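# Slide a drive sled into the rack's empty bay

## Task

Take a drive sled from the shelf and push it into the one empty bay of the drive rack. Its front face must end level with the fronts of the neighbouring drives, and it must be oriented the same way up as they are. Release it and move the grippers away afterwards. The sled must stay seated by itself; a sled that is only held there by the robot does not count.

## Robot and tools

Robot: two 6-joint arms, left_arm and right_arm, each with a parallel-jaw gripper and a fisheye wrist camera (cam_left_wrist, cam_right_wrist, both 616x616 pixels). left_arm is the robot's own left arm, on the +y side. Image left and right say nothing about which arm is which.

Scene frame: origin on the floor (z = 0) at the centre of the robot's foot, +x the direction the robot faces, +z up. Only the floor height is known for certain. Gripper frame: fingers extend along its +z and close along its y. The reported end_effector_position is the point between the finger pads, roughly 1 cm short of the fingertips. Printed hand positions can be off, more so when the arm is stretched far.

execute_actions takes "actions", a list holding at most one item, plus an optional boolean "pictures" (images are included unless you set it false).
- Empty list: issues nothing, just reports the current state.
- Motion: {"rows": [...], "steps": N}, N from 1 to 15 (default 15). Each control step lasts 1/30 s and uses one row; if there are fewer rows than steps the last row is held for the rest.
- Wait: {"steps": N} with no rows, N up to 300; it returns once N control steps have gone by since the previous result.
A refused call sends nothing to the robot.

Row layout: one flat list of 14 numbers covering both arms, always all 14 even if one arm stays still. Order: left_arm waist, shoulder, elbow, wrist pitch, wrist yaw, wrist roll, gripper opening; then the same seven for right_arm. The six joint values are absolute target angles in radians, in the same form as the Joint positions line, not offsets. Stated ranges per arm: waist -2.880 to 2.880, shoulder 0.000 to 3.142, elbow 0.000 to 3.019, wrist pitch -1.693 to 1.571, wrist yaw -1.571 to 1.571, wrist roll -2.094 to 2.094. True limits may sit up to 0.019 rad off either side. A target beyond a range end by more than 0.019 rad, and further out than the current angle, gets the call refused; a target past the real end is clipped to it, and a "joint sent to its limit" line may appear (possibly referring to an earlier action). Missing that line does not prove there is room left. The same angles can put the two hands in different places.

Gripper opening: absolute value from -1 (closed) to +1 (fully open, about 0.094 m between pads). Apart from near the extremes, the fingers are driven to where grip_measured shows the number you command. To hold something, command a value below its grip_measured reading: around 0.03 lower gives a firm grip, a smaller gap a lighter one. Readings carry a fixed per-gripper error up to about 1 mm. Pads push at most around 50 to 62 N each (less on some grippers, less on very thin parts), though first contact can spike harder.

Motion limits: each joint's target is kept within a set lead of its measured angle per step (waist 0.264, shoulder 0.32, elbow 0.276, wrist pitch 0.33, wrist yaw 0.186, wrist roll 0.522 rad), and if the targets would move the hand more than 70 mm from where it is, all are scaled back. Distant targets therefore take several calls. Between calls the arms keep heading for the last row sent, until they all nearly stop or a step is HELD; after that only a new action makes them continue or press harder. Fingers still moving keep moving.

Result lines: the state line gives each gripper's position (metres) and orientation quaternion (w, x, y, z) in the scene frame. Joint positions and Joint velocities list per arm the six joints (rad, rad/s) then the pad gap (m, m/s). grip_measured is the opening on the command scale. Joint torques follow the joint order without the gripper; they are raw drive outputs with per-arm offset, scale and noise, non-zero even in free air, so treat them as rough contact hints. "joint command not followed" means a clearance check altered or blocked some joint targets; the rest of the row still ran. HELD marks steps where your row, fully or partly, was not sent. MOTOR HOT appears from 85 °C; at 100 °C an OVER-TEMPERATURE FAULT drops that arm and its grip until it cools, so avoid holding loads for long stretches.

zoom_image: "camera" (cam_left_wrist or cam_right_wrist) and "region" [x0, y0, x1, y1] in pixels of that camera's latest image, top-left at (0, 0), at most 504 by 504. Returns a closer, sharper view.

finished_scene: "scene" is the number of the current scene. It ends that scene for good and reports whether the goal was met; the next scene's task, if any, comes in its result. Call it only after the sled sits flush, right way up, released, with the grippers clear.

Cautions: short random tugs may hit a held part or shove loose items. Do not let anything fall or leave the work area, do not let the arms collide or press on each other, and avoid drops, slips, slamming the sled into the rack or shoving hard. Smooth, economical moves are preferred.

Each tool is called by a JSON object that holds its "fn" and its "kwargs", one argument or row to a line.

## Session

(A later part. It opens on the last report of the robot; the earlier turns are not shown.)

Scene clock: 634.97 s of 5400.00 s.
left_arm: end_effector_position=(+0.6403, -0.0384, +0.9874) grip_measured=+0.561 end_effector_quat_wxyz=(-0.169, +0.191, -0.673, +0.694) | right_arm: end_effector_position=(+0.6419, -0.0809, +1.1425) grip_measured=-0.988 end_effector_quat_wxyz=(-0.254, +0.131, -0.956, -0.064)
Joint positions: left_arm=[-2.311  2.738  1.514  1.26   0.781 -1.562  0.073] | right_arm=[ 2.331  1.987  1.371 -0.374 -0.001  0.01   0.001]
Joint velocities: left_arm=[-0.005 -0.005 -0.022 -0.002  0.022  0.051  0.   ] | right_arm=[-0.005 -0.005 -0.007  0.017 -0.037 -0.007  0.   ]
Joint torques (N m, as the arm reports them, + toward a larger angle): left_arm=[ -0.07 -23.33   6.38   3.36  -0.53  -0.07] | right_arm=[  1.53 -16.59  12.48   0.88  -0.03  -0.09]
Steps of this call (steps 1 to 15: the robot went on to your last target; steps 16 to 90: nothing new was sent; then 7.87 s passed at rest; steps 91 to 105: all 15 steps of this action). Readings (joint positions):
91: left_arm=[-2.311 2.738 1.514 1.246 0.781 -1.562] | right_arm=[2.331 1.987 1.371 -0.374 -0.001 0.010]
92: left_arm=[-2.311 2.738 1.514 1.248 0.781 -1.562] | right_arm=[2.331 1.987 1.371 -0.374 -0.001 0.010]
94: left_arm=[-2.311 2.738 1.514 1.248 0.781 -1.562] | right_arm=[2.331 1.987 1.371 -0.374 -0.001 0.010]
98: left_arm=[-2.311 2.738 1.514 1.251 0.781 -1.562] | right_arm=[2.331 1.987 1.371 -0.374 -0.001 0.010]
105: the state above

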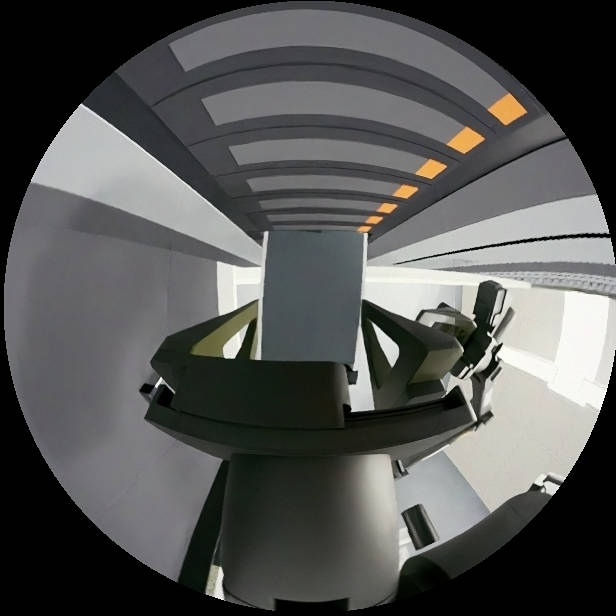

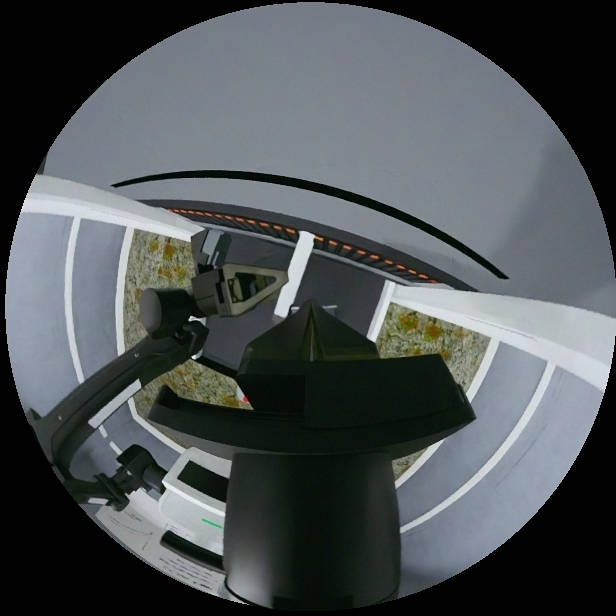

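{"fn": "execute_actions", "kwargs": {
  "actions": [
    {"rows":[[-2.297,2.73,1.6,1.27,0.76,-1.575,0.52,2.33,2.0,1.42,-0.38,0,0,-1],[-2.297,2.73,1.6,1.27,0.76,-1.575,0.52,2.33,2.0,1.42,-0.38,0,0,-1],[-2.297,2.73,1.6,1.27,0.76,-1.575,0.52,2.33,2.0,1.42,-0.38,0,0,-1],[-2.297,2.73,1.6,1.27,0.76,-1.575,0.52,2.33,2.0,1.42,-0.38,0,0,-1],[-2.297,2.73,1.6,1.27,0.76,-1.575,0.52,2.33,2.0,1.42,-0.38,0,0,-1],[-2.297,2.73,1.64,1.27,0.75,-1.59,0.52,2.33,2.0,1.42,-0.38,0,0,-1]],"steps":15}
  ]
}}

{"fn": "zoom_image", "kwargs": {
  "camera": "cam_right_wrist",
  "region": [270,200,370,310]
}}

Scene clock: 644.37 s of 5400.00 s.
left_arm: end_effector_position=(+0.6443, -0.0402, +0.9860) grip_measured=+0.561 end_effector_quat_wxyz=(-0.177, +0.181, -0.669, +0.698) | right_arm: end_effector_position=(+0.6419, -0.0809, +1.1425) grip_measured=-0.988 end_effector_quat_wxyz=(-0.254, +0.131, -0.956, -0.064)
Joint positions: left_arm=[-2.311  2.757  1.543  1.273  0.785 -1.556  0.073] | right_arm=[ 2.331  1.987  1.371 -0.374 -0.001  0.01   0.001]
Joint velocities: left_arm=[ 0.005  0.005  0.002 -0.007 -0.022 -0.007 -0.   ] | right_arm=[ 0.005 -0.005 -0.017  0.027  0.022  0.037  0.   ]
Joint torques (N m, as the arm reports them, + toward a larger angle): left_arm=[ -0.13 -23.98   9.88   1.84  -1.67  -0.3 ] | right_arm=[  1.3  -16.59  12.41   0.83  -0.03  -0.08]
Steps of this call (steps 1 to 15: the robot went on to your last target; steps 16 to 90: nothing new was sent; then 5.90 s passed at rest; steps 91 to 105: all 15 steps of this action). Readings (joint positions):
91: left_arm=[-2.311 2.739 1.518 1.260 0.779 -1.562] | right_arm=[2.331 1.987 1.371 -0.374 -0.001 0.010]
92: left_arm=[-2.311 2.742 1.522 1.260 0.780 -1.562] | right_arm=[2.331 1.987 1.371 -0.374 -0.001 0.010]
94: left_arm=[-2.311 2.746 1.526 1.262 0.781 -1.560] | right_arm=[2.331 1.987 1.371 -0.374 -0.001 0.010]
98: left_arm=[-2.311 2.753 1.539 1.267 0.785 -1.558] | right_arm=[2.331 1.987 1.371 -0.374 -0.001 0.010]
105: the state above

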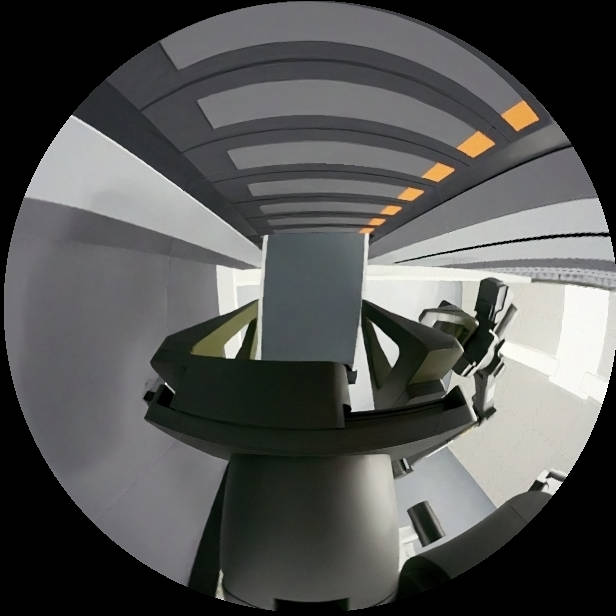

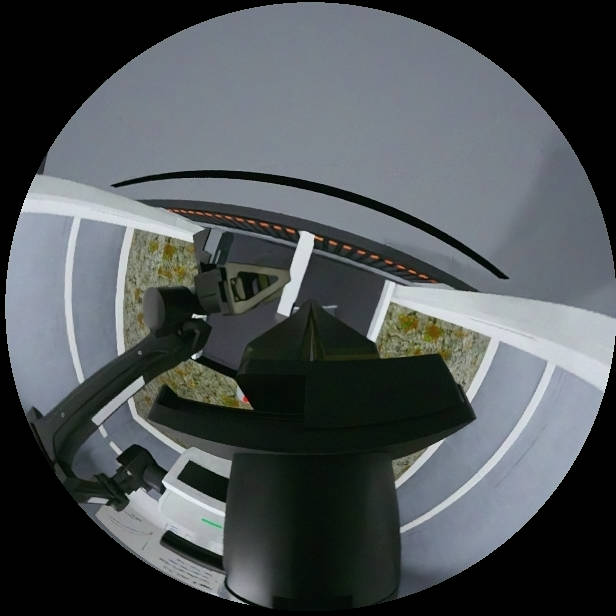

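Region (270, 200, 370, 310) of cam_right_wrist's 616x616 image, scaled by 4.582, with more detail than that image has; it fills the left 458 columns of this view, and the rest is white.

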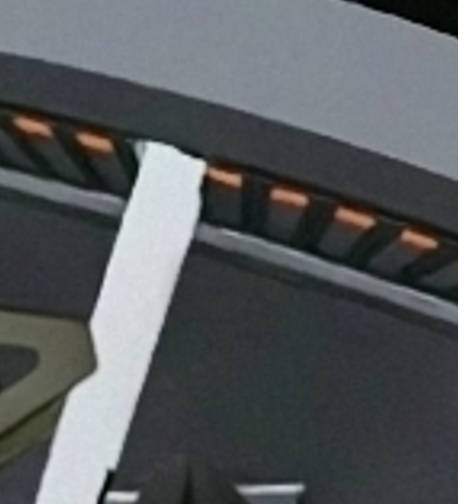

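{"fn": "execute_actions", "kwargs": {
  "actions": [
    {"rows":[[-2.297,2.73,1.575,1.27,0.765,-1.575,0.52,2.33,2.0,1.42,-0.38,0,0,-1],[-2.297,2.73,1.575,1.265,0.765,-1.575,0.52,2.33,2.0,1.42,-0.38,0,0,-1],[-2.297,2.73,1.575,1.26,0.765,-1.575,0.52,2.33,2.0,1.42,-0.38,0,0,-1],[-2.297,2.73,1.575,1.256,0.765,-1.575,0.52,2.33,2.0,1.42,-0.38,0,0,-1],[-2.297,2.73,1.575,1.252,0.765,-1.575,0.52,2.33,2.0,1.42,-0.38,0,0,-1],[-2.297,2.73,1.575,1.248,0.765,-1.575,0.52,2.33,2.0,1.42,-0.38,0,0,-1],[-2.297,2.73,1.575,1.244,0.765,-1.575,0.52,2.33,2.0,1.42,-0.38,0,0,-1],[-2.297,2.73,1.575,1.24,0.765,-1.575,0.52,2.33,2.0,1.42,-0.38,0,0,-1],[-2.297,2.73,1.575,1.236,0.765,-1.575,0.52,2.33,2.0,1.42,-0.38,0,0,-1],[-2.297,2.73,1.575,1.232,0.765,-1.575,0.52,2.33,2.0,1.42,-0.38,0,0,-1],[-2.297,2.73,1.575,1.228,0.765,-1.575,0.52,2.33,2.0,1.42,-0.38,0,0,-1],[-2.297,2.73,1.575,1.224,0.765,-1.575,0.52,2.33,2.0,1.42,-0.38,0,0,-1],[-2.297,2.73,1.575,1.22,0.765,-1.575,0.52,2.33,2.0,1.42,-0.38,0,0,-1]],"steps":15}
  ]
}}

{"fn": "zoom_image", "kwargs": {
  "camera": "cam_left_wrist",
  "region": [230,170,410,290]
}}

Scene clock: 664.37 s of 5400.00 s.
left_arm: end_effector_position=(+0.6433, -0.0406, +0.9841) grip_measured=+0.561 end_effector_quat_wxyz=(-0.177, +0.177, -0.673, +0.696) | right_arm: end_effector_position=(+0.6419, -0.0809, +1.1425) grip_measured=-0.988 end_effector_quat_wxyz=(-0.254, +0.131, -0.956, -0.064)
Joint positions: left_arm=[-2.31   2.757  1.543  1.263  0.792 -1.542  0.073] | right_arm=[ 2.331  1.987  1.371 -0.374 -0.001  0.01   0.001]
Joint velocities: left_arm=[-0.005 -0.015 -0.012  0.002  0.022  0.037 -0.001] | right_arm=[-0.005 -0.015  0.017 -0.012 -0.051 -0.037  0.   ]
Joint torques (N m, as the arm reports them, + toward a larger angle): left_arm=[  0.31 -24.09   5.55   0.08  -1.27  -0.37] | right_arm=[  1.47 -16.34  12.5    0.88  -0.05  -0.08]
Steps of this call (steps 1 to 15: the robot went on to your last target; steps 16 to 90: nothing new was sent; then 16.50 s passed at rest; steps 91 to 105: all 15 steps of this action). Readings (joint positions):
91: left_arm=[-2.311 2.757 1.543 1.273 0.789 -1.555] | right_arm=[2.331 1.987 1.371 -0.374 -0.001 0.010]
92: left_arm=[-2.311 2.757 1.543 1.273 0.789 -1.555] | right_arm=[2.331 1.987 1.371 -0.374 -0.001 0.010]
94: left_arm=[-2.311 2.757 1.543 1.273 0.789 -1.554] | right_arm=[2.331 1.987 1.371 -0.374 -0.001 0.010]
98: left_arm=[-2.311 2.757 1.543 1.270 0.790 -1.553] | right_arm=[2.331 1.987 1.371 -0.374 -0.001 0.010]
105: the state above

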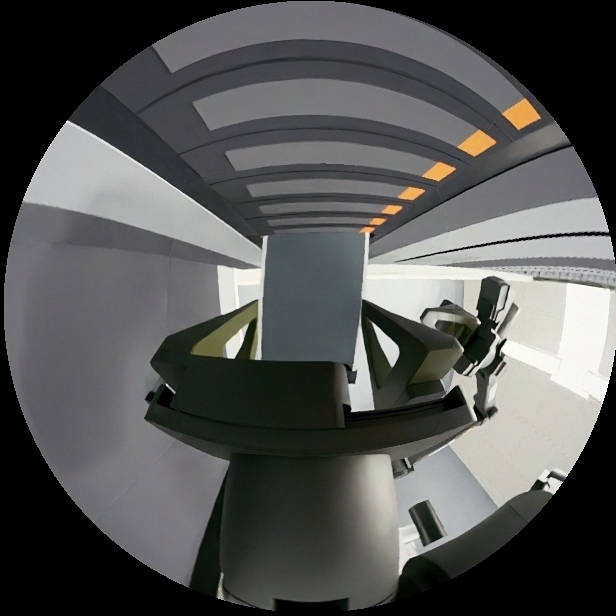

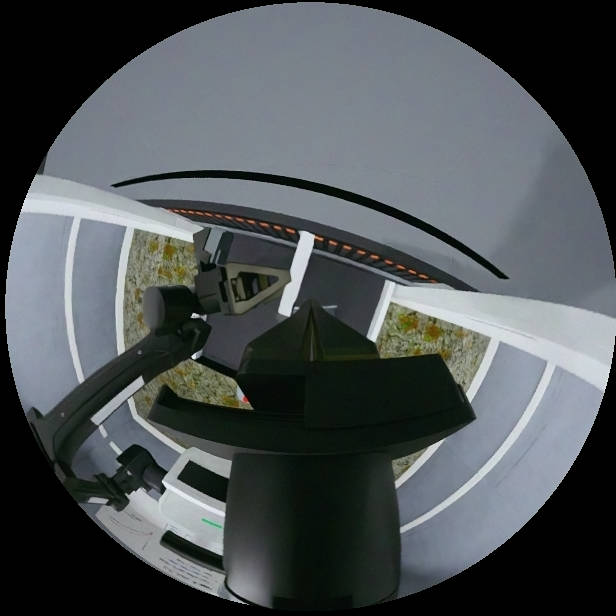

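Region (230, 170, 410, 290) of cam_left_wrist's 616x616 image, scaled by 2.800, with more detail than that image has.

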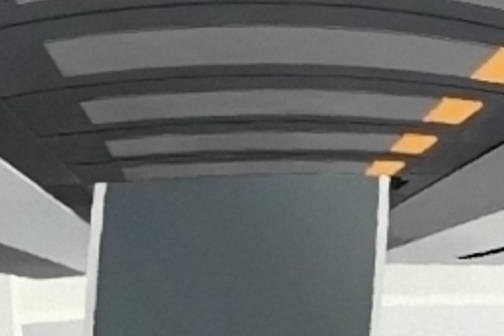

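{"fn": "execute_actions", "kwargs": {
  "actions": [
    {"rows":[[-2.29,2.73,1.6,1.27,0.76,-1.58,0.5,2.33,2.0,1.42,-0.38,0,0,-1],[-2.29,2.73,1.6,1.27,0.76,-1.58,0.5,2.33,2.0,1.42,-0.38,0,0,-1],[-2.29,2.73,1.6,1.27,0.76,-1.58,0.5,2.33,2.0,1.42,-0.38,0,0,-1],[-2.285,2.73,1.65,1.27,0.73,-1.6,0.5,2.33,2.0,1.42,-0.38,0,0,-1],[-2.285,2.73,1.65,1.27,0.73,-1.6,0.5,2.33,2.0,1.42,-0.38,0,0,-1],[-2.285,2.73,1.65,1.27,0.73,-1.6,0.5,2.33,2.0,1.42,-0.38,0,0,-1],[-2.285,2.73,1.65,1.27,0.73,-1.6,0.5,2.33,2.0,1.42,-0.38,0,0,-1],[-2.28,2.73,1.7,1.27,0.70,-1.62,0.5,2.33,2.0,1.42,-0.38,0,0,-1]],"steps":15}
  ]
}}

{"fn": "zoom_image", "kwargs": {
  "camera": "cam_right_wrist",
  "region": [240,200,370,330]
}}

Scene clock: 681.70 s of 5400.00 s.
left_arm: end_effector_position=(+0.6464, -0.0387, +0.9842) grip_measured=+0.561 end_effector_quat_wxyz=(-0.191, +0.175, -0.668, +0.698) | right_arm: end_effector_position=(+0.6419, -0.0809, +1.1425) grip_measured=-0.988 end_effector_quat_wxyz=(-0.254, +0.131, -0.956, -0.064)
Joint positions: left_arm=[-2.309  2.768  1.554  1.287  0.777 -1.539  0.073] | right_arm=[ 2.331  1.987  1.371 -0.374 -0.001  0.01   0.001]
Joint velocities: left_arm=[0.005 0.015 0.002 0.012 0.037 0.022 0.   ] | right_arm=[ 0.005 -0.015 -0.012 -0.007 -0.022  0.022  0.   ]
Joint torques (N m, as the arm reports them, + toward a larger angle): left_arm=[  0.69 -24.03  10.39   1.48  -2.67  -0.59] | right_arm=[  1.54 -16.69  12.43   0.85  -0.04  -0.09]
Steps of this call (steps 1 to 15: the robot went on to your last target; steps 16 to 90: nothing new was sent; then 13.83 s passed at rest; steps 91 to 105: all 15 steps of this action). Readings (joint positions):
91: left_arm=[-2.310 2.757 1.543 1.266 0.791 -1.538] | right_arm=[2.331 1.987 1.371 -0.374 -0.001 0.010]
92: left_arm=[-2.309 2.757 1.543 1.268 0.790 -1.538] | right_arm=[2.331 1.987 1.371 -0.374 -0.001 0.010]
94: left_arm=[-2.308 2.757 1.544 1.269 0.784 -1.539] | right_arm=[2.331 1.987 1.371 -0.374 -0.001 0.010]
98: left_arm=[-2.308 2.760 1.547 1.275 0.780 -1.539] | right_arm=[2.331 1.987 1.371 -0.374 -0.001 0.010]
105: the state above

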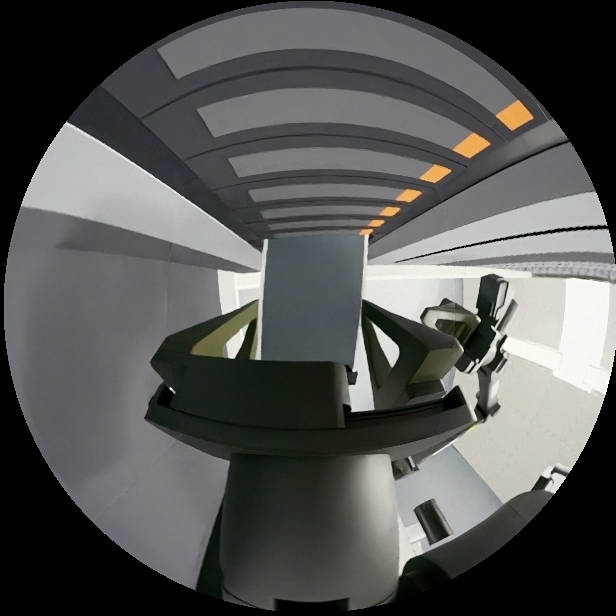

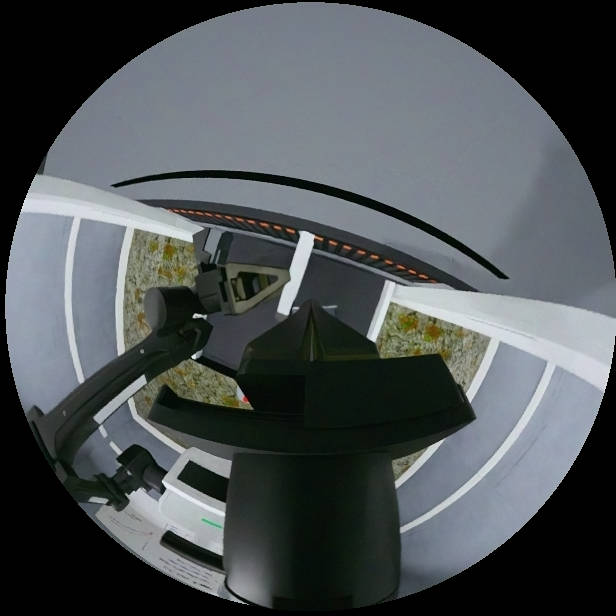

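Region (240, 200, 370, 330) of cam_right_wrist's 616x616 image, scaled by 3.877, with more detail than that image has.

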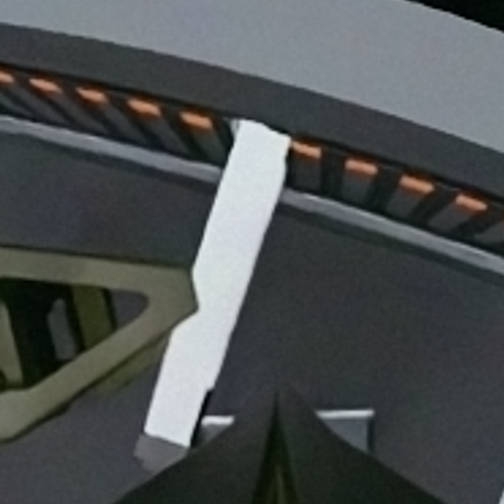

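{"fn": "execute_actions", "kwargs": {
  "actions": [
    {"rows":[[-2.305,2.72,1.55,1.29,0.777,-1.56,0.548,2.33,2.0,1.42,-0.38,0,0,-1],[-2.305,2.72,1.55,1.29,0.777,-1.56,0.548,2.33,2.0,1.42,-0.38,0,0,-1],[-2.305,2.72,1.55,1.29,0.777,-1.56,0.548,2.33,2.0,1.42,-0.38,0,0,-1],[-2.305,2.72,1.55,1.29,0.777,-1.56,0.548,2.33,2.0,1.42,-0.38,0,0,-1],[-2.305,2.72,1.55,1.29,0.777,-1.56,0.548,2.33,2.0,1.42,-0.38,0,0,-1],[-2.305,2.72,1.55,1.29,0.777,-1.56,0.548,2.33,2.0,1.42,-0.38,0,0,-1],[-2.305,2.72,1.55,1.29,0.777,-1.56,0.548,2.33,2.0,1.42,-0.38,0,0,-1],[-2.305,2.72,1.55,1.29,0.777,-1.56,0.548,2.33,2.0,1.42,-0.38,0,0,-1],[-2.295,2.715,1.62,1.285,0.76,-1.57,0.535,2.33,2.0,1.42,-0.38,0,0,-1]],"steps":15}
  ]
}}

{"fn": "zoom_image", "kwargs": {
  "camera": "cam_right_wrist",
  "region": [240,200,370,330]
}}

Scene clock: 691.30 s of 5400.00 s.
left_arm: end_effector_position=(+0.6441, -0.0391, +0.9849) grip_measured=+0.564 end_effector_quat_wxyz=(-0.187, +0.174, -0.668, +0.699) | right_arm: end_effector_position=(+0.6419, -0.0809, +1.1425) grip_measured=-0.988 end_effector_quat_wxyz=(-0.254, +0.131, -0.956, -0.064)
Joint positions: left_arm=[-2.309  2.764  1.547  1.288  0.783 -1.541  0.073] | right_arm=[ 2.331  1.987  1.371 -0.374 -0.001  0.01   0.001]
Joint velocities: left_arm=[-0.015  0.005  0.007 -0.022 -0.007  0.007  0.   ] | right_arm=[-0.015  0.005  0.002  0.007  0.022  0.051 -0.   ]
Joint torques (N m, as the arm reports them, + toward a larger angle): left_arm=[ -0.12 -26.03   8.17   1.86  -1.11  -0.25] | right_arm=[  1.53 -16.55  12.47   0.83  -0.02  -0.08]
Steps of this call (steps 1 to 15: the robot went on to your last target; steps 16 to 90: nothing new was sent; then 6.10 s passed at rest; steps 91 to 105: all 15 steps of this action). Readings (joint positions):
91: left_arm=[-2.309 2.768 1.549 1.288 0.788 -1.538] | right_arm=[2.331 1.987 1.371 -0.374 -0.001 0.010]
92: left_arm=[-2.309 2.765 1.545 1.288 0.788 -1.538] | right_arm=[2.331 1.987 1.371 -0.374 -0.001 0.010]
94: left_arm=[-2.309 2.764 1.544 1.288 0.787 -1.540] | right_arm=[2.331 1.987 1.371 -0.374 -0.001 0.010]
98: left_arm=[-2.309 2.764 1.544 1.288 0.787 -1.540] | right_arm=[2.331 1.987 1.371 -0.374 -0.001 0.010]
105: the state above

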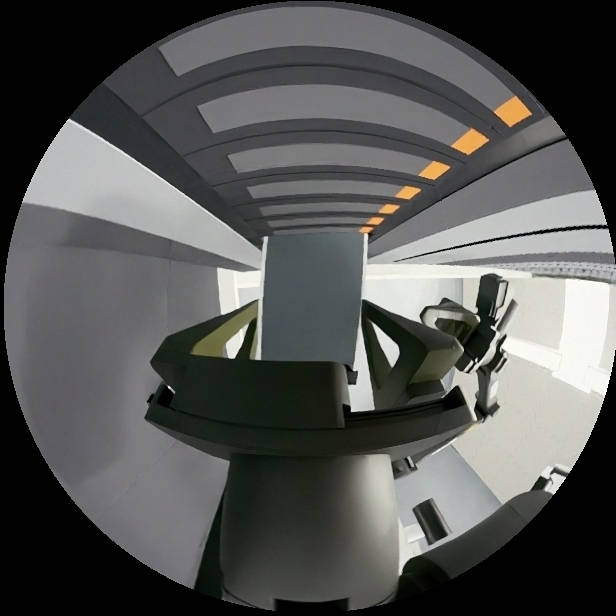

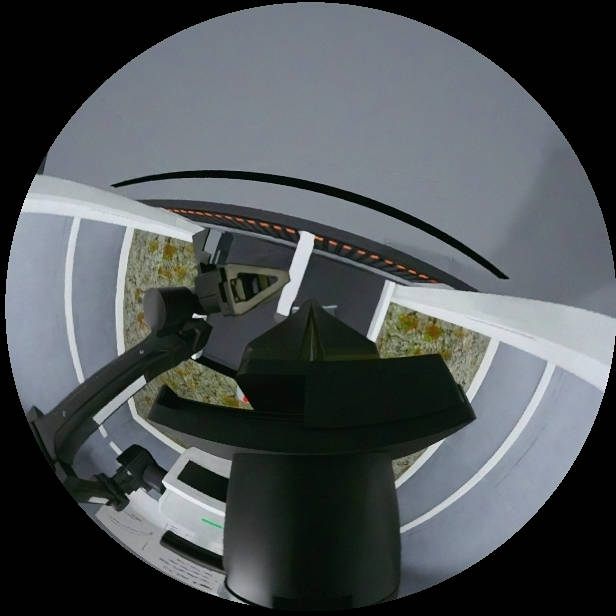

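Region (240, 200, 370, 330) of cam_right_wrist's 616x616 image, scaled by 3.877, with more detail than that image has.

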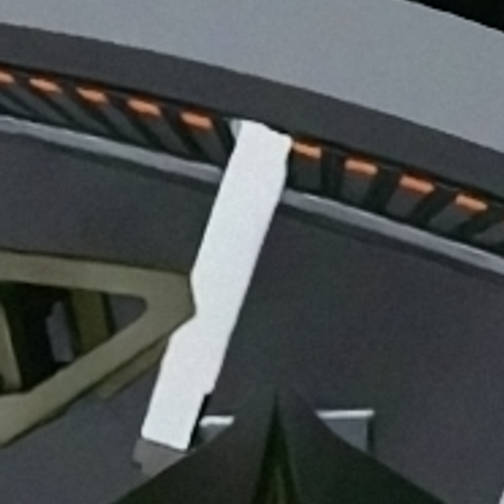

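{"fn": "execute_actions", "kwargs": {
  "actions": [
    {"rows":[[-2.305,2.70,1.50,1.27,0.775,-1.57,0.53,2.33,2.0,1.42,-0.38,0,0,-1]],"steps":15}
  ]
}}

Scene clock: 712.67 s of 5400.00 s.
left_arm: end_effector_position=(+0.6352, -0.0369, +0.9862) grip_measured=+0.564 end_effector_quat_wxyz=(-0.171, +0.190, -0.673, +0.695) | right_arm: end_effector_position=(+0.6419, -0.0809, +1.1425) grip_measured=-0.988 end_effector_quat_wxyz=(-0.254, +0.131, -0.956, -0.064)
Joint positions: left_arm=[-2.31   2.738  1.5    1.276  0.781 -1.56   0.073] | right_arm=[ 2.331  1.987  1.371 -0.374 -0.001  0.01   0.001]
Joint velocities: left_arm=[-0.024 -0.005  0.007 -0.002 -0.007 -0.037 -0.   ] | right_arm=[-0.005  0.005 -0.012 -0.002  0.007  0.007  0.001]
Joint torques (N m, as the arm reports them, + toward a larger angle): left_arm=[ -0.79 -24.43   3.35   1.71  -0.32  -0.05] | right_arm=[  1.64 -16.74  12.47   0.86  -0.03  -0.1 ]
Steps of this call (steps 1 to 15: the robot went on to your last target; steps 16 to 90: nothing new was sent; then 17.87 s passed at rest; steps 91 to 105: all 15 steps of this action). Readings (joint positions):
91: left_arm=[-2.309 2.762 1.537 1.286 0.784 -1.542] | right_arm=[2.331 1.987 1.371 -0.374 -0.001 0.010]
92: left_arm=[-2.309 2.755 1.522 1.282 0.781 -1.545] | right_arm=[2.331 1.987 1.371 -0.374 -0.001 0.010]
94: left_arm=[-2.310 2.744 1.503 1.279 0.781 -1.550] | right_arm=[2.331 1.987 1.371 -0.374 -0.001 0.010]
98: left_arm=[-2.310 2.738 1.500 1.276 0.781 -1.557] | right_arm=[2.331 1.987 1.371 -0.374 -0.001 0.010]
105: the state above

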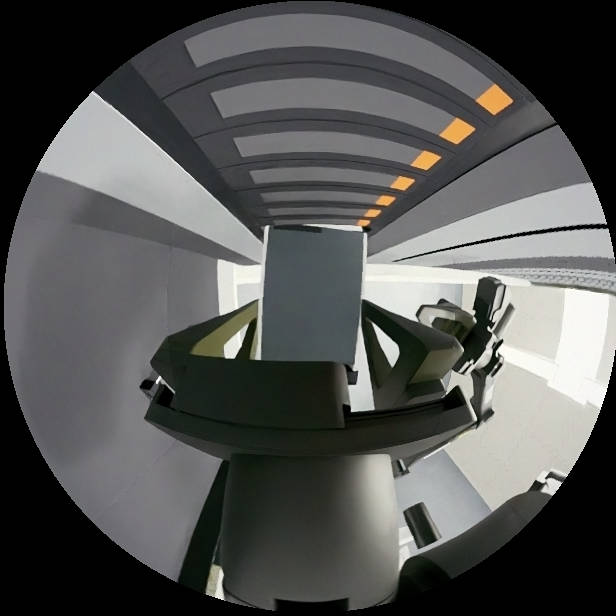

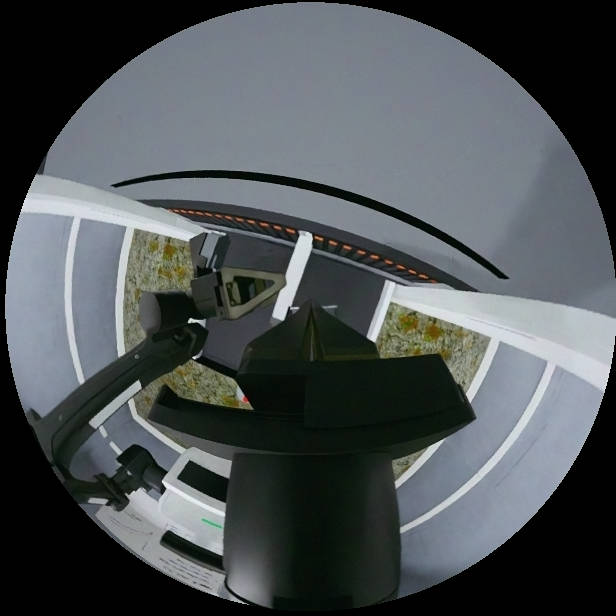

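{"fn": "zoom_image", "kwargs": {
  "camera": "cam_left_wrist",
  "region": [230,170,410,300]
}}

{"fn": "zoom_image", "kwargs": {
  "camera": "cam_right_wrist",
  "region": [240,200,370,330]
}}

Region (230, 170, 410, 300) of cam_left_wrist's 616x616 image, scaled by 2.800, with more detail than that image has.

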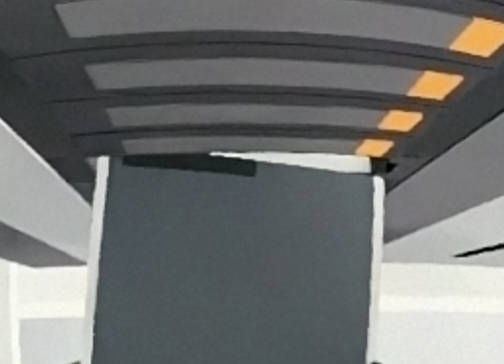

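Region (240, 200, 370, 330) of cam_right_wrist's 616x616 image, scaled by 3.877, with more detail than that image has.

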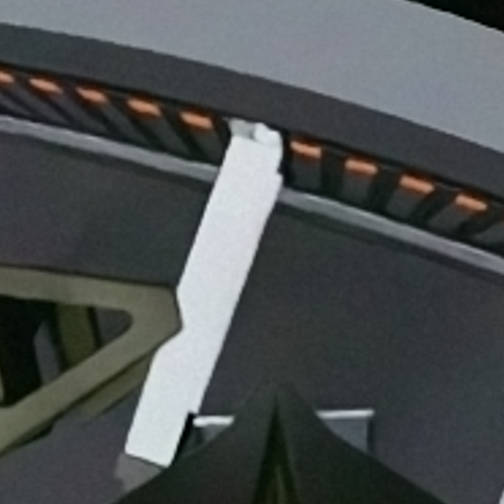

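{"fn": "execute_actions", "kwargs": {
  "actions": [
    {"rows":[[-2.305,2.68,1.475,1.225,0.775,-1.57,0.53,2.33,2.0,1.42,-0.38,0,0,-1]],"steps":15}
  ]
}}

{"fn": "zoom_image", "kwargs": {
  "camera": "cam_left_wrist",
  "region": [230,170,410,300]
}}

Scene clock: 743.83 s of 5400.00 s.
left_arm: end_effector_position=(+0.6335, -0.0357, +0.9860) grip_measured=+0.564 end_effector_quat_wxyz=(-0.158, +0.204, -0.680, +0.686) | right_arm: end_effector_position=(+0.6419, -0.0809, +1.1425) grip_measured=-0.988 end_effector_quat_wxyz=(-0.254, +0.131, -0.956, -0.064)
Joint positions: left_arm=[-2.31   2.715  1.475  1.232  0.778 -1.56   0.073] | right_arm=[ 2.331  1.987  1.371 -0.374 -0.001  0.01   0.001]
Joint velocities: left_arm=[-0.005 -0.005  0.017 -0.002 -0.081 -0.11   0.   ] | right_arm=[-0.015  0.005  0.002 -0.012 -0.022  0.007 -0.001]
Joint torques (N m, as the arm reports them, + toward a larger angle): left_arm=[ -0.68 -24.43   3.29   1.64  -0.14  -0.04] | right_arm=[  1.75 -16.31  12.44   0.92  -0.04  -0.07]
Steps of this call (steps 1 to 15: the robot went on to your last target; steps 16 to 90: nothing new was sent; then 27.67 s passed at rest; steps 91 to 105: all 15 steps of this action). Readings (joint positions):
91: left_arm=[-2.310 2.735 1.496 1.266 0.781 -1.560] | right_arm=[2.331 1.987 1.371 -0.374 -0.001 0.010]
92: left_arm=[-2.310 2.730 1.489 1.253 0.781 -1.560] | right_arm=[2.331 1.987 1.371 -0.374 -0.001 0.010]
94: left_arm=[-2.310 2.721 1.478 1.239 0.779 -1.560] | right_arm=[2.331 1.987 1.371 -0.374 -0.001 0.010]
98: left_arm=[-2.310 2.715 1.475 1.233 0.778 -1.560] | right_arm=[2.331 1.987 1.371 -0.374 -0.001 0.010]
105: the state above

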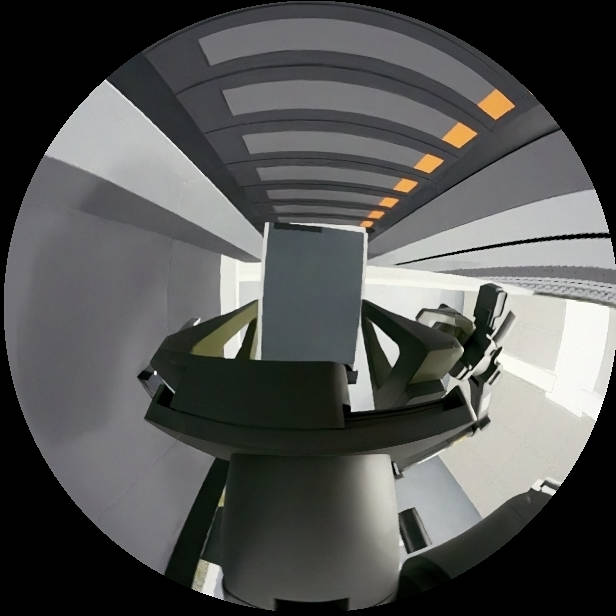

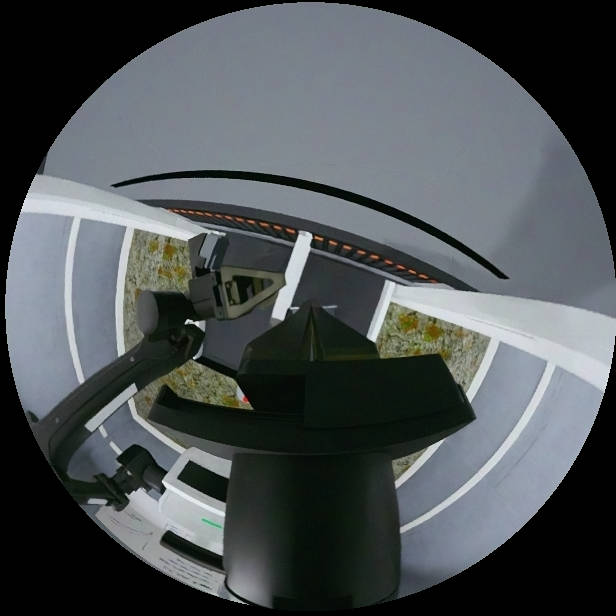

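Region (230, 170, 410, 300) of cam_left_wrist's 616x616 image, scaled by 2.800, with more detail than that image has.

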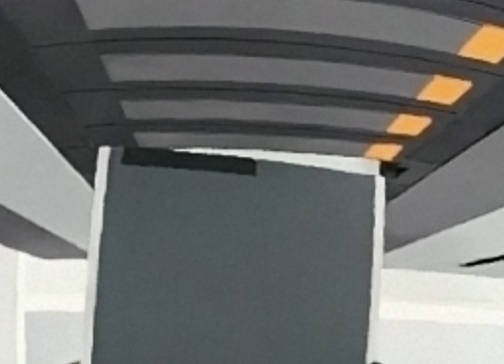

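{"fn": "execute_actions", "kwargs": {
  "actions": [
    {"rows":[[-2.305,2.68,1.525,1.21,0.775,-1.57,0.53,2.33,2.0,1.42,-0.38,0,0,-1]],"steps":15}
  ]
}}

{"fn": "zoom_image", "kwargs": {
  "camera": "cam_left_wrist",
  "region": [230,170,410,300]
}}

{"fn": "zoom_image", "kwargs": {
  "camera": "cam_right_wrist",
  "region": [240,200,370,330]
}}

Scene clock: 760.97 s of 5400.00 s.
left_arm: end_effector_position=(+0.6342, -0.0361, +0.9844) grip_measured=+0.564 end_effector_quat_wxyz=(-0.154, +0.207, -0.682, +0.684) | right_arm: end_effector_position=(+0.6419, -0.0809, +1.1425) grip_measured=-0.988 end_effector_quat_wxyz=(-0.254, +0.131, -0.956, -0.064)
Joint positions: left_arm=[-2.31   2.715  1.478  1.219  0.779 -1.56   0.073] | right_arm=[ 2.331  1.987  1.371 -0.374 -0.001  0.01   0.001]
Joint velocities: left_arm=[-0.005 -0.005 -0.012 -0.012 -0.007 -0.007 -0.   ] | right_arm=[-0.015 -0.015 -0.007  0.002  0.037  0.037  0.001]
Joint torques (N m, as the arm reports them, + toward a larger angle): left_arm=[ -0.77 -24.51   6.36   1.61  -0.19  -0.03] | right_arm=[  1.8  -16.6   12.4    0.89  -0.02  -0.08]
Steps of this call (steps 1 to 15: the robot went on to your last target; steps 16 to 90: nothing new was sent; then 13.63 s passed at rest; steps 91 to 105: all 15 steps of this action). Readings (joint positions):
91: left_arm=[-2.310 2.715 1.476 1.229 0.778 -1.560] | right_arm=[2.331 1.987 1.371 -0.374 -0.001 0.010]
92: left_arm=[-2.310 2.715 1.478 1.225 0.779 -1.560] | right_arm=[2.331 1.987 1.371 -0.374 -0.001 0.010]
94: left_arm=[-2.310 2.715 1.478 1.222 0.779 -1.560] | right_arm=[2.331 1.987 1.371 -0.374 -0.001 0.010]
98: left_arm=[-2.310 2.715 1.478 1.219 0.779 -1.560] | right_arm=[2.331 1.987 1.371 -0.374 -0.001 0.010]
105: the state above

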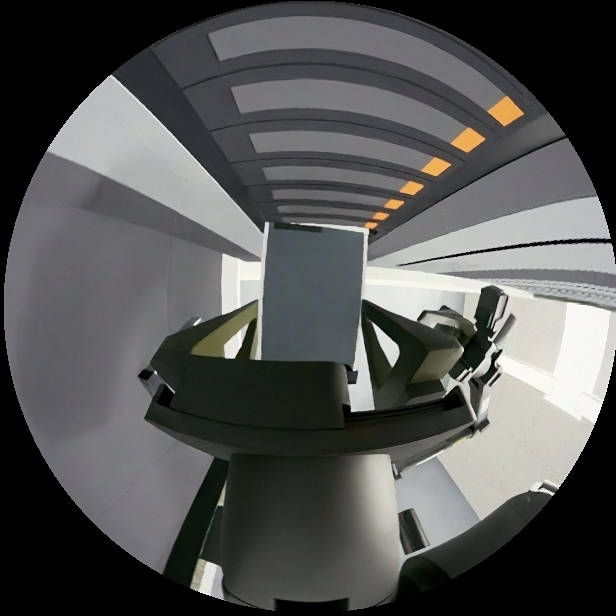

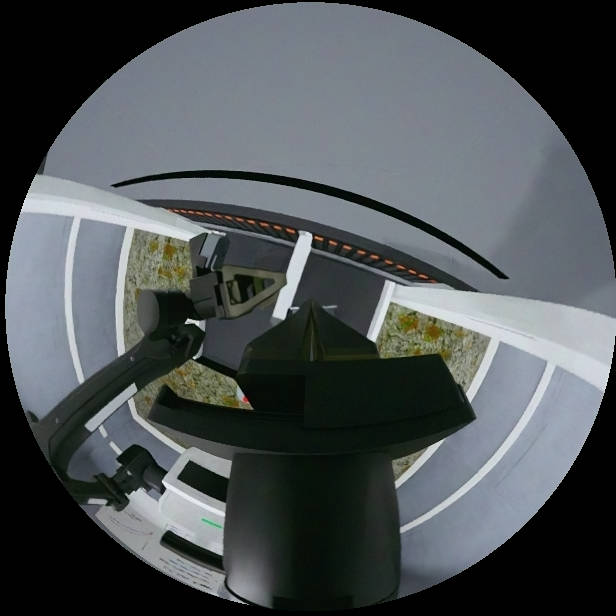

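Region (230, 170, 410, 300) of cam_left_wrist's 616x616 image, scaled by 2.800, with more detail than that image has.

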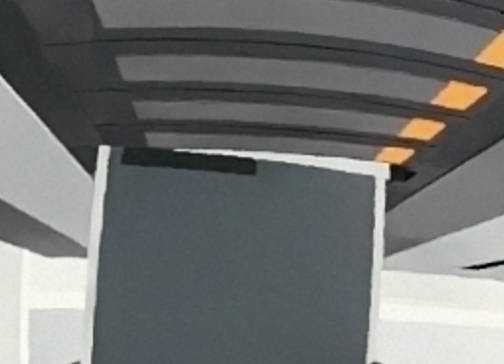

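Region (240, 200, 370, 330) of cam_right_wrist's 616x616 image, scaled by 3.877, with more detail than that image has.

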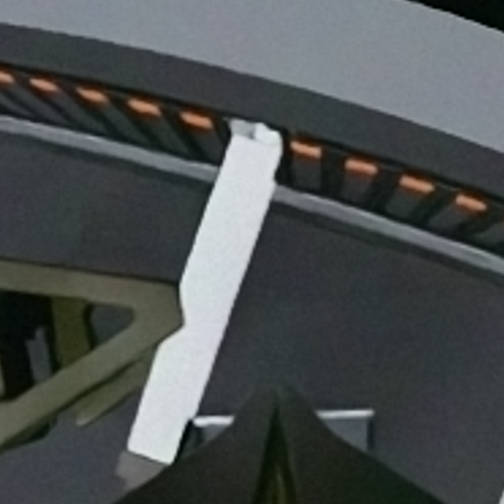

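{"fn": "execute_actions", "kwargs": {
  "actions": [
    {"rows":[[-2.305,2.68,1.51,1.23,0.775,-1.57,0.53,2.33,2.0,1.42,-0.38,0,0,-1],[-2.305,2.68,1.51,1.24,0.775,-1.57,0.53,2.33,2.0,1.42,-0.38,0,0,-1],[-2.305,2.68,1.51,1.25,0.775,-1.57,0.53,2.33,2.0,1.42,-0.38,0,0,-1],[-2.305,2.68,1.51,1.255,0.775,-1.57,0.53,2.33,2.0,1.42,-0.38,0,0,-1],[-2.305,2.68,1.51,1.26,0.775,-1.57,0.53,2.33,2.0,1.42,-0.38,0,0,-1],[-2.305,2.68,1.51,1.265,0.775,-1.57,0.53,2.33,2.0,1.42,-0.38,0,0,-1],[-2.305,2.68,1.51,1.27,0.775,-1.57,0.53,2.33,2.0,1.42,-0.38,0,0,-1],[-2.305,2.68,1.51,1.275,0.775,-1.57,0.53,2.33,2.0,1.42,-0.38,0,0,-1],[-2.305,2.68,1.51,1.28,0.775,-1.57,0.53,2.33,2.0,1.42,-0.38,0,0,-1]],"steps":15}
  ]
}}

{"fn": "zoom_image", "kwargs": {
  "camera": "cam_left_wrist",
  "region": [230,170,410,300]
}}

Scene clock: 782.63 s of 5400.00 s.
left_arm: end_effector_position=(+0.6344, -0.0361, +0.9892) grip_measured=+0.564 end_effector_quat_wxyz=(-0.159, +0.202, -0.677, +0.690) | right_arm: end_effector_position=(+0.6419, -0.0809, +1.1425) grip_measured=-0.988 end_effector_quat_wxyz=(-0.254, +0.131, -0.956, -0.064)
Joint positions: left_arm=[-2.31   2.715  1.478  1.244  0.78  -1.568  0.073] | right_arm=[ 2.331  1.987  1.371 -0.374 -0.001  0.01   0.001]
Joint velocities: left_arm=[-0.005 -0.005 -0.002  0.007  0.066  0.022  0.   ] | right_arm=[-0.015 -0.024 -0.007  0.032  0.007 -0.051 -0.001]
Joint torques (N m, as the arm reports them, + toward a larger angle): left_arm=[ -0.75 -24.41   5.39   3.63  -0.24   0.04] | right_arm=[  1.56 -16.57  12.46   0.87  -0.03  -0.09]
Steps of this call (steps 1 to 15: the robot went on to your last target; steps 16 to 90: nothing new was sent; then 18.17 s passed at rest; steps 91 to 105: all 15 steps of this action). Readings (joint positions):
91: left_arm=[-2.310 2.715 1.478 1.219 0.779 -1.560] | right_arm=[2.331 1.987 1.371 -0.374 -0.001 0.010]
92: left_arm=[-2.310 2.715 1.478 1.219 0.779 -1.560] | right_arm=[2.331 1.987 1.371 -0.374 -0.001 0.010]
94: left_arm=[-2.310 2.715 1.478 1.220 0.779 -1.561] | right_arm=[2.331 1.987 1.371 -0.374 -0.001 0.010]
98: left_arm=[-2.310 2.715 1.478 1.233 0.779 -1.564] | right_arm=[2.331 1.987 1.371 -0.374 -0.001 0.010]
105: the state above

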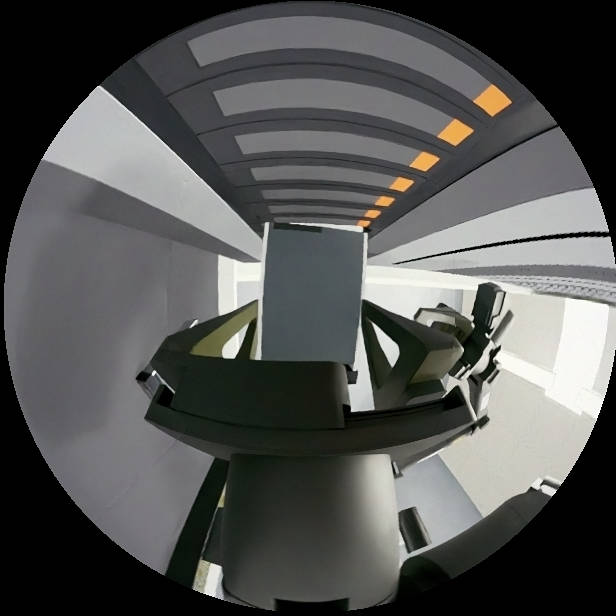

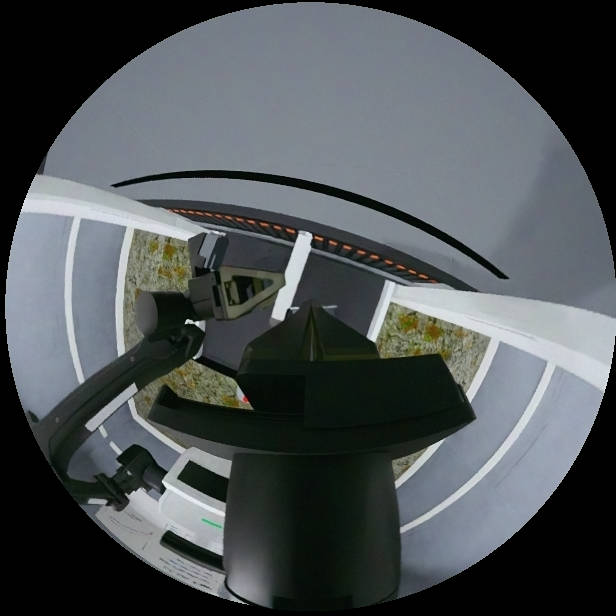

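Region (230, 170, 410, 300) of cam_left_wrist's 616x616 image, scaled by 2.800, with more detail than that image has.

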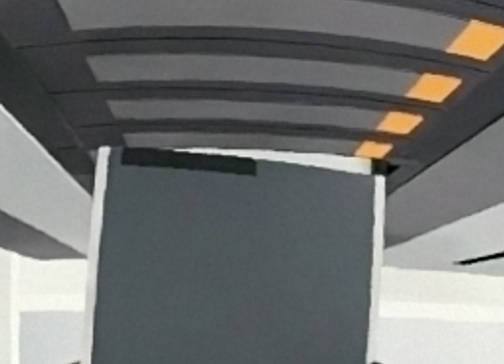

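{"fn": "execute_actions", "kwargs": {
  "actions": [
    {"rows":[[-2.305,2.675,1.47,1.21,0.775,-1.57,0.53,2.33,2.0,1.42,-0.38,0,0,-1],[-2.305,2.67,1.47,1.195,0.775,-1.57,0.53,2.33,2.0,1.42,-0.38,0,0,-1],[-2.305,2.665,1.47,1.18,0.775,-1.57,0.53,2.33,2.0,1.42,-0.38,0,0,-1],[-2.305,2.66,1.47,1.165,0.775,-1.57,0.53,2.33,2.0,1.42,-0.38,0,0,-1],[-2.305,2.655,1.47,1.15,0.775,-1.57,0.53,2.33,2.0,1.42,-0.38,0,0,-1],[-2.305,2.652,1.47,1.142,0.775,-1.57,0.53,2.33,2.0,1.42,-0.38,0,0,-1]],"steps":15}
  ]
}}

{"fn": "zoom_image", "kwargs": {
  "camera": "cam_left_wrist",
  "region": [230,170,410,300]
}}

Scene clock: 798.43 s of 5400.00 s.
left_arm: end_effector_position=(+0.6352, -0.0364, +0.9823) grip_measured=+0.564 end_effector_quat_wxyz=(-0.133, +0.228, -0.691, +0.673) | right_arm: end_effector_position=(+0.6419, -0.0809, +1.1425) grip_measured=-0.988 end_effector_quat_wxyz=(-0.254, +0.131, -0.956, -0.064)
Joint positions: left_arm=[-2.31   2.693  1.466  1.15   0.778 -1.569  0.073] | right_arm=[ 2.331  1.987  1.371 -0.374 -0.001  0.01   0.001]
Joint velocities: left_arm=[-0.005 -0.005 -0.022  0.012 -0.022  0.007 -0.001] | right_arm=[-0.005 -0.015  0.012  0.002 -0.007  0.007 -0.   ]
Joint torques (N m, as the arm reports them, + toward a larger angle): left_arm=[ -0.6  -24.87   3.67   1.64  -0.11   0.06] | right_arm=[  1.68 -16.65  12.43   0.84  -0.04  -0.07]
Steps of this call (steps 1 to 15: the robot went on to your last target; steps 16 to 90: nothing new was sent; then 12.30 s passed at rest; steps 91 to 105: all 15 steps of this action). Readings (joint positions):
91: left_arm=[-2.310 2.714 1.476 1.238 0.780 -1.569] | right_arm=[2.331 1.987 1.371 -0.374 -0.001 0.010]
92: left_arm=[-2.310 2.712 1.474 1.227 0.779 -1.569] | right_arm=[2.331 1.987 1.371 -0.374 -0.001 0.010]
94: left_arm=[-2.310 2.708 1.471 1.199 0.778 -1.569] | right_arm=[2.331 1.987 1.371 -0.374 -0.001 0.010]
98: left_arm=[-2.310 2.697 1.470 1.156 0.778 -1.569] | right_arm=[2.331 1.987 1.371 -0.374 -0.001 0.010]
105: the state above

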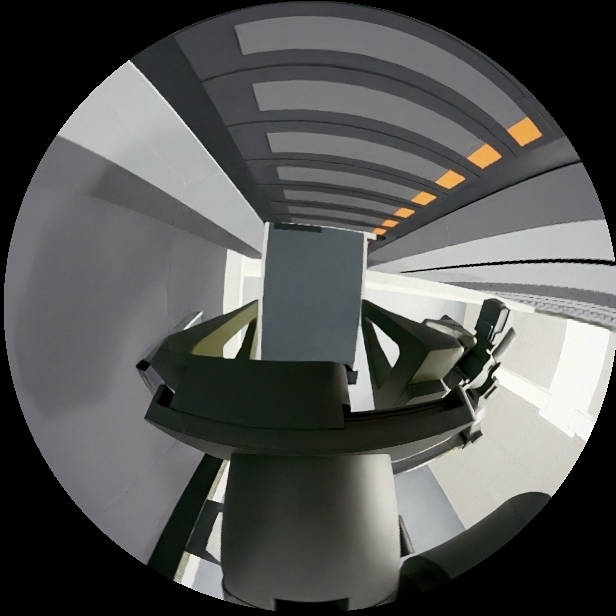

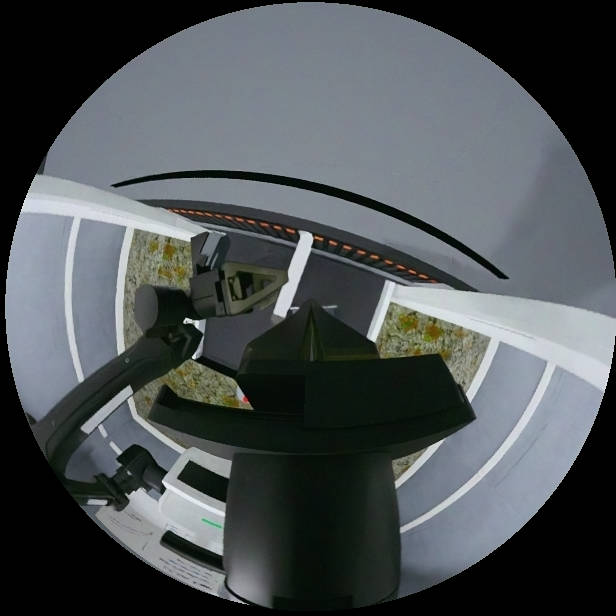

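Region (230, 170, 410, 300) of cam_left_wrist's 616x616 image, scaled by 2.800, with more detail than that image has.

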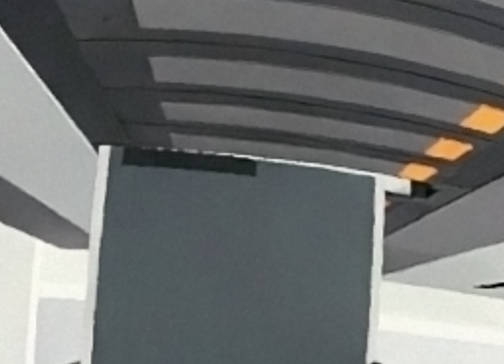

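{"fn": "execute_actions", "kwargs": {
  "actions": [
    {"rows":[[-2.305,2.638,1.44,1.13,0.775,-1.57,0.53,2.33,2.0,1.42,-0.38,0,0,-1]],"steps":15}
  ]
}}

{"fn": "zoom_image", "kwargs": {
  "camera": "cam_left_wrist",
  "region": [230,170,410,300]
}}

Scene clock: 807.03 s of 5400.00 s.
left_arm: end_effector_position=(+0.6303, -0.0348, +0.9844) grip_measured=+0.564 end_effector_quat_wxyz=(-0.126, +0.234, -0.694, +0.669) | right_arm: end_effector_position=(+0.6419, -0.0809, +1.1425) grip_measured=-0.988 end_effector_quat_wxyz=(-0.254, +0.131, -0.956, -0.064)
Joint positions: left_arm=[-2.31   2.674  1.439  1.138  0.777 -1.569  0.073] | right_arm=[ 2.331  1.987  1.371 -0.374 -0.001  0.01   0.001]
Joint velocities: left_arm=[-0.024 -0.005 -0.012 -0.017 -0.066  0.022  0.   ] | right_arm=[-0.024 -0.015 -0.007 -0.022  0.037  0.007 -0.   ]
Joint torques (N m, as the arm reports them, + toward a larger angle): left_arm=[ -0.64 -24.52   3.41   1.65  -0.06   0.06] | right_arm=[  1.37 -16.77  12.51   0.85  -0.04  -0.09]
Steps of this call (steps 1 to 15: the robot went on to your last target; steps 16 to 90: nothing new was sent; then 5.10 s passed at rest; steps 91 to 105: all 15 steps of this action). Readings (joint positions):
91: left_arm=[-2.310 2.691 1.462 1.147 0.778 -1.569] | right_arm=[2.331 1.987 1.371 -0.374 -0.001 0.010]
92: left_arm=[-2.310 2.686 1.454 1.143 0.777 -1.569] | right_arm=[2.331 1.987 1.371 -0.374 -0.001 0.010]
94: left_arm=[-2.310 2.679 1.442 1.139 0.777 -1.569] | right_arm=[2.331 1.987 1.371 -0.374 -0.001 0.010]
98: left_arm=[-2.310 2.675 1.439 1.138 0.777 -1.569] | right_arm=[2.331 1.987 1.371 -0.374 -0.001 0.010]
105: the state above

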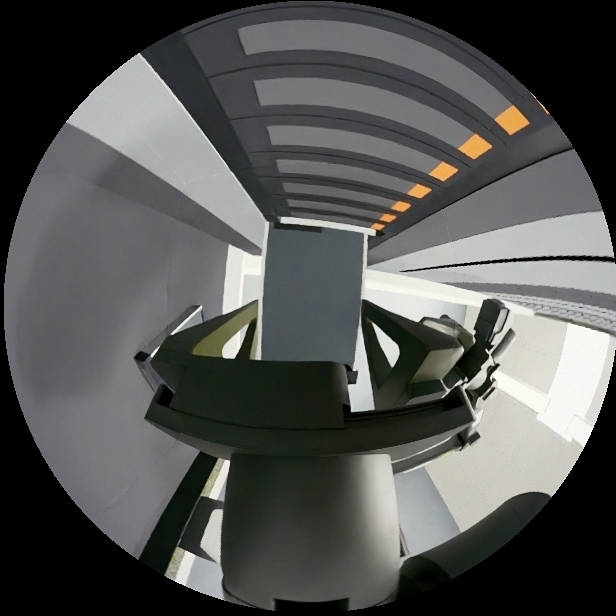

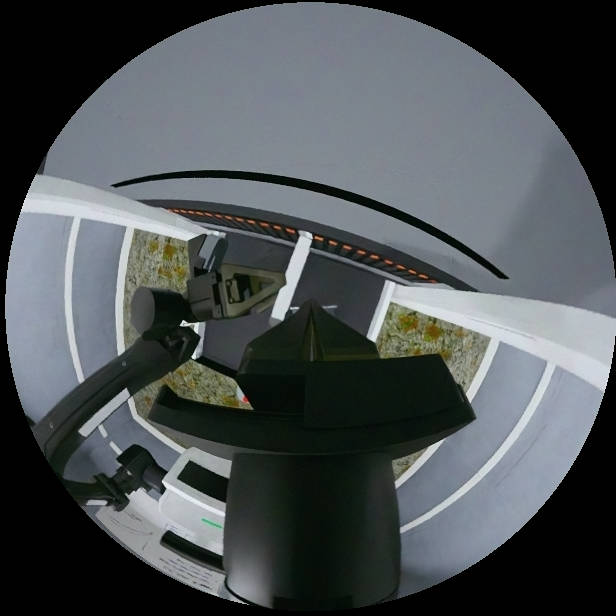

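Region (230, 170, 410, 300) of cam_left_wrist's 616x616 image, scaled by 2.800, with more detail than that image has.

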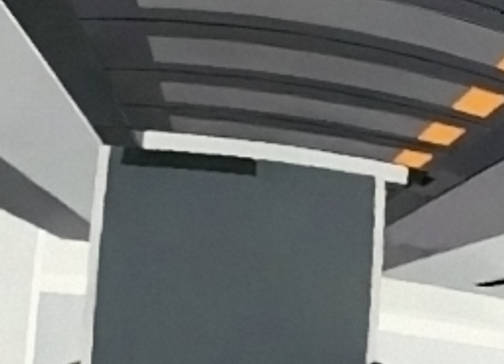

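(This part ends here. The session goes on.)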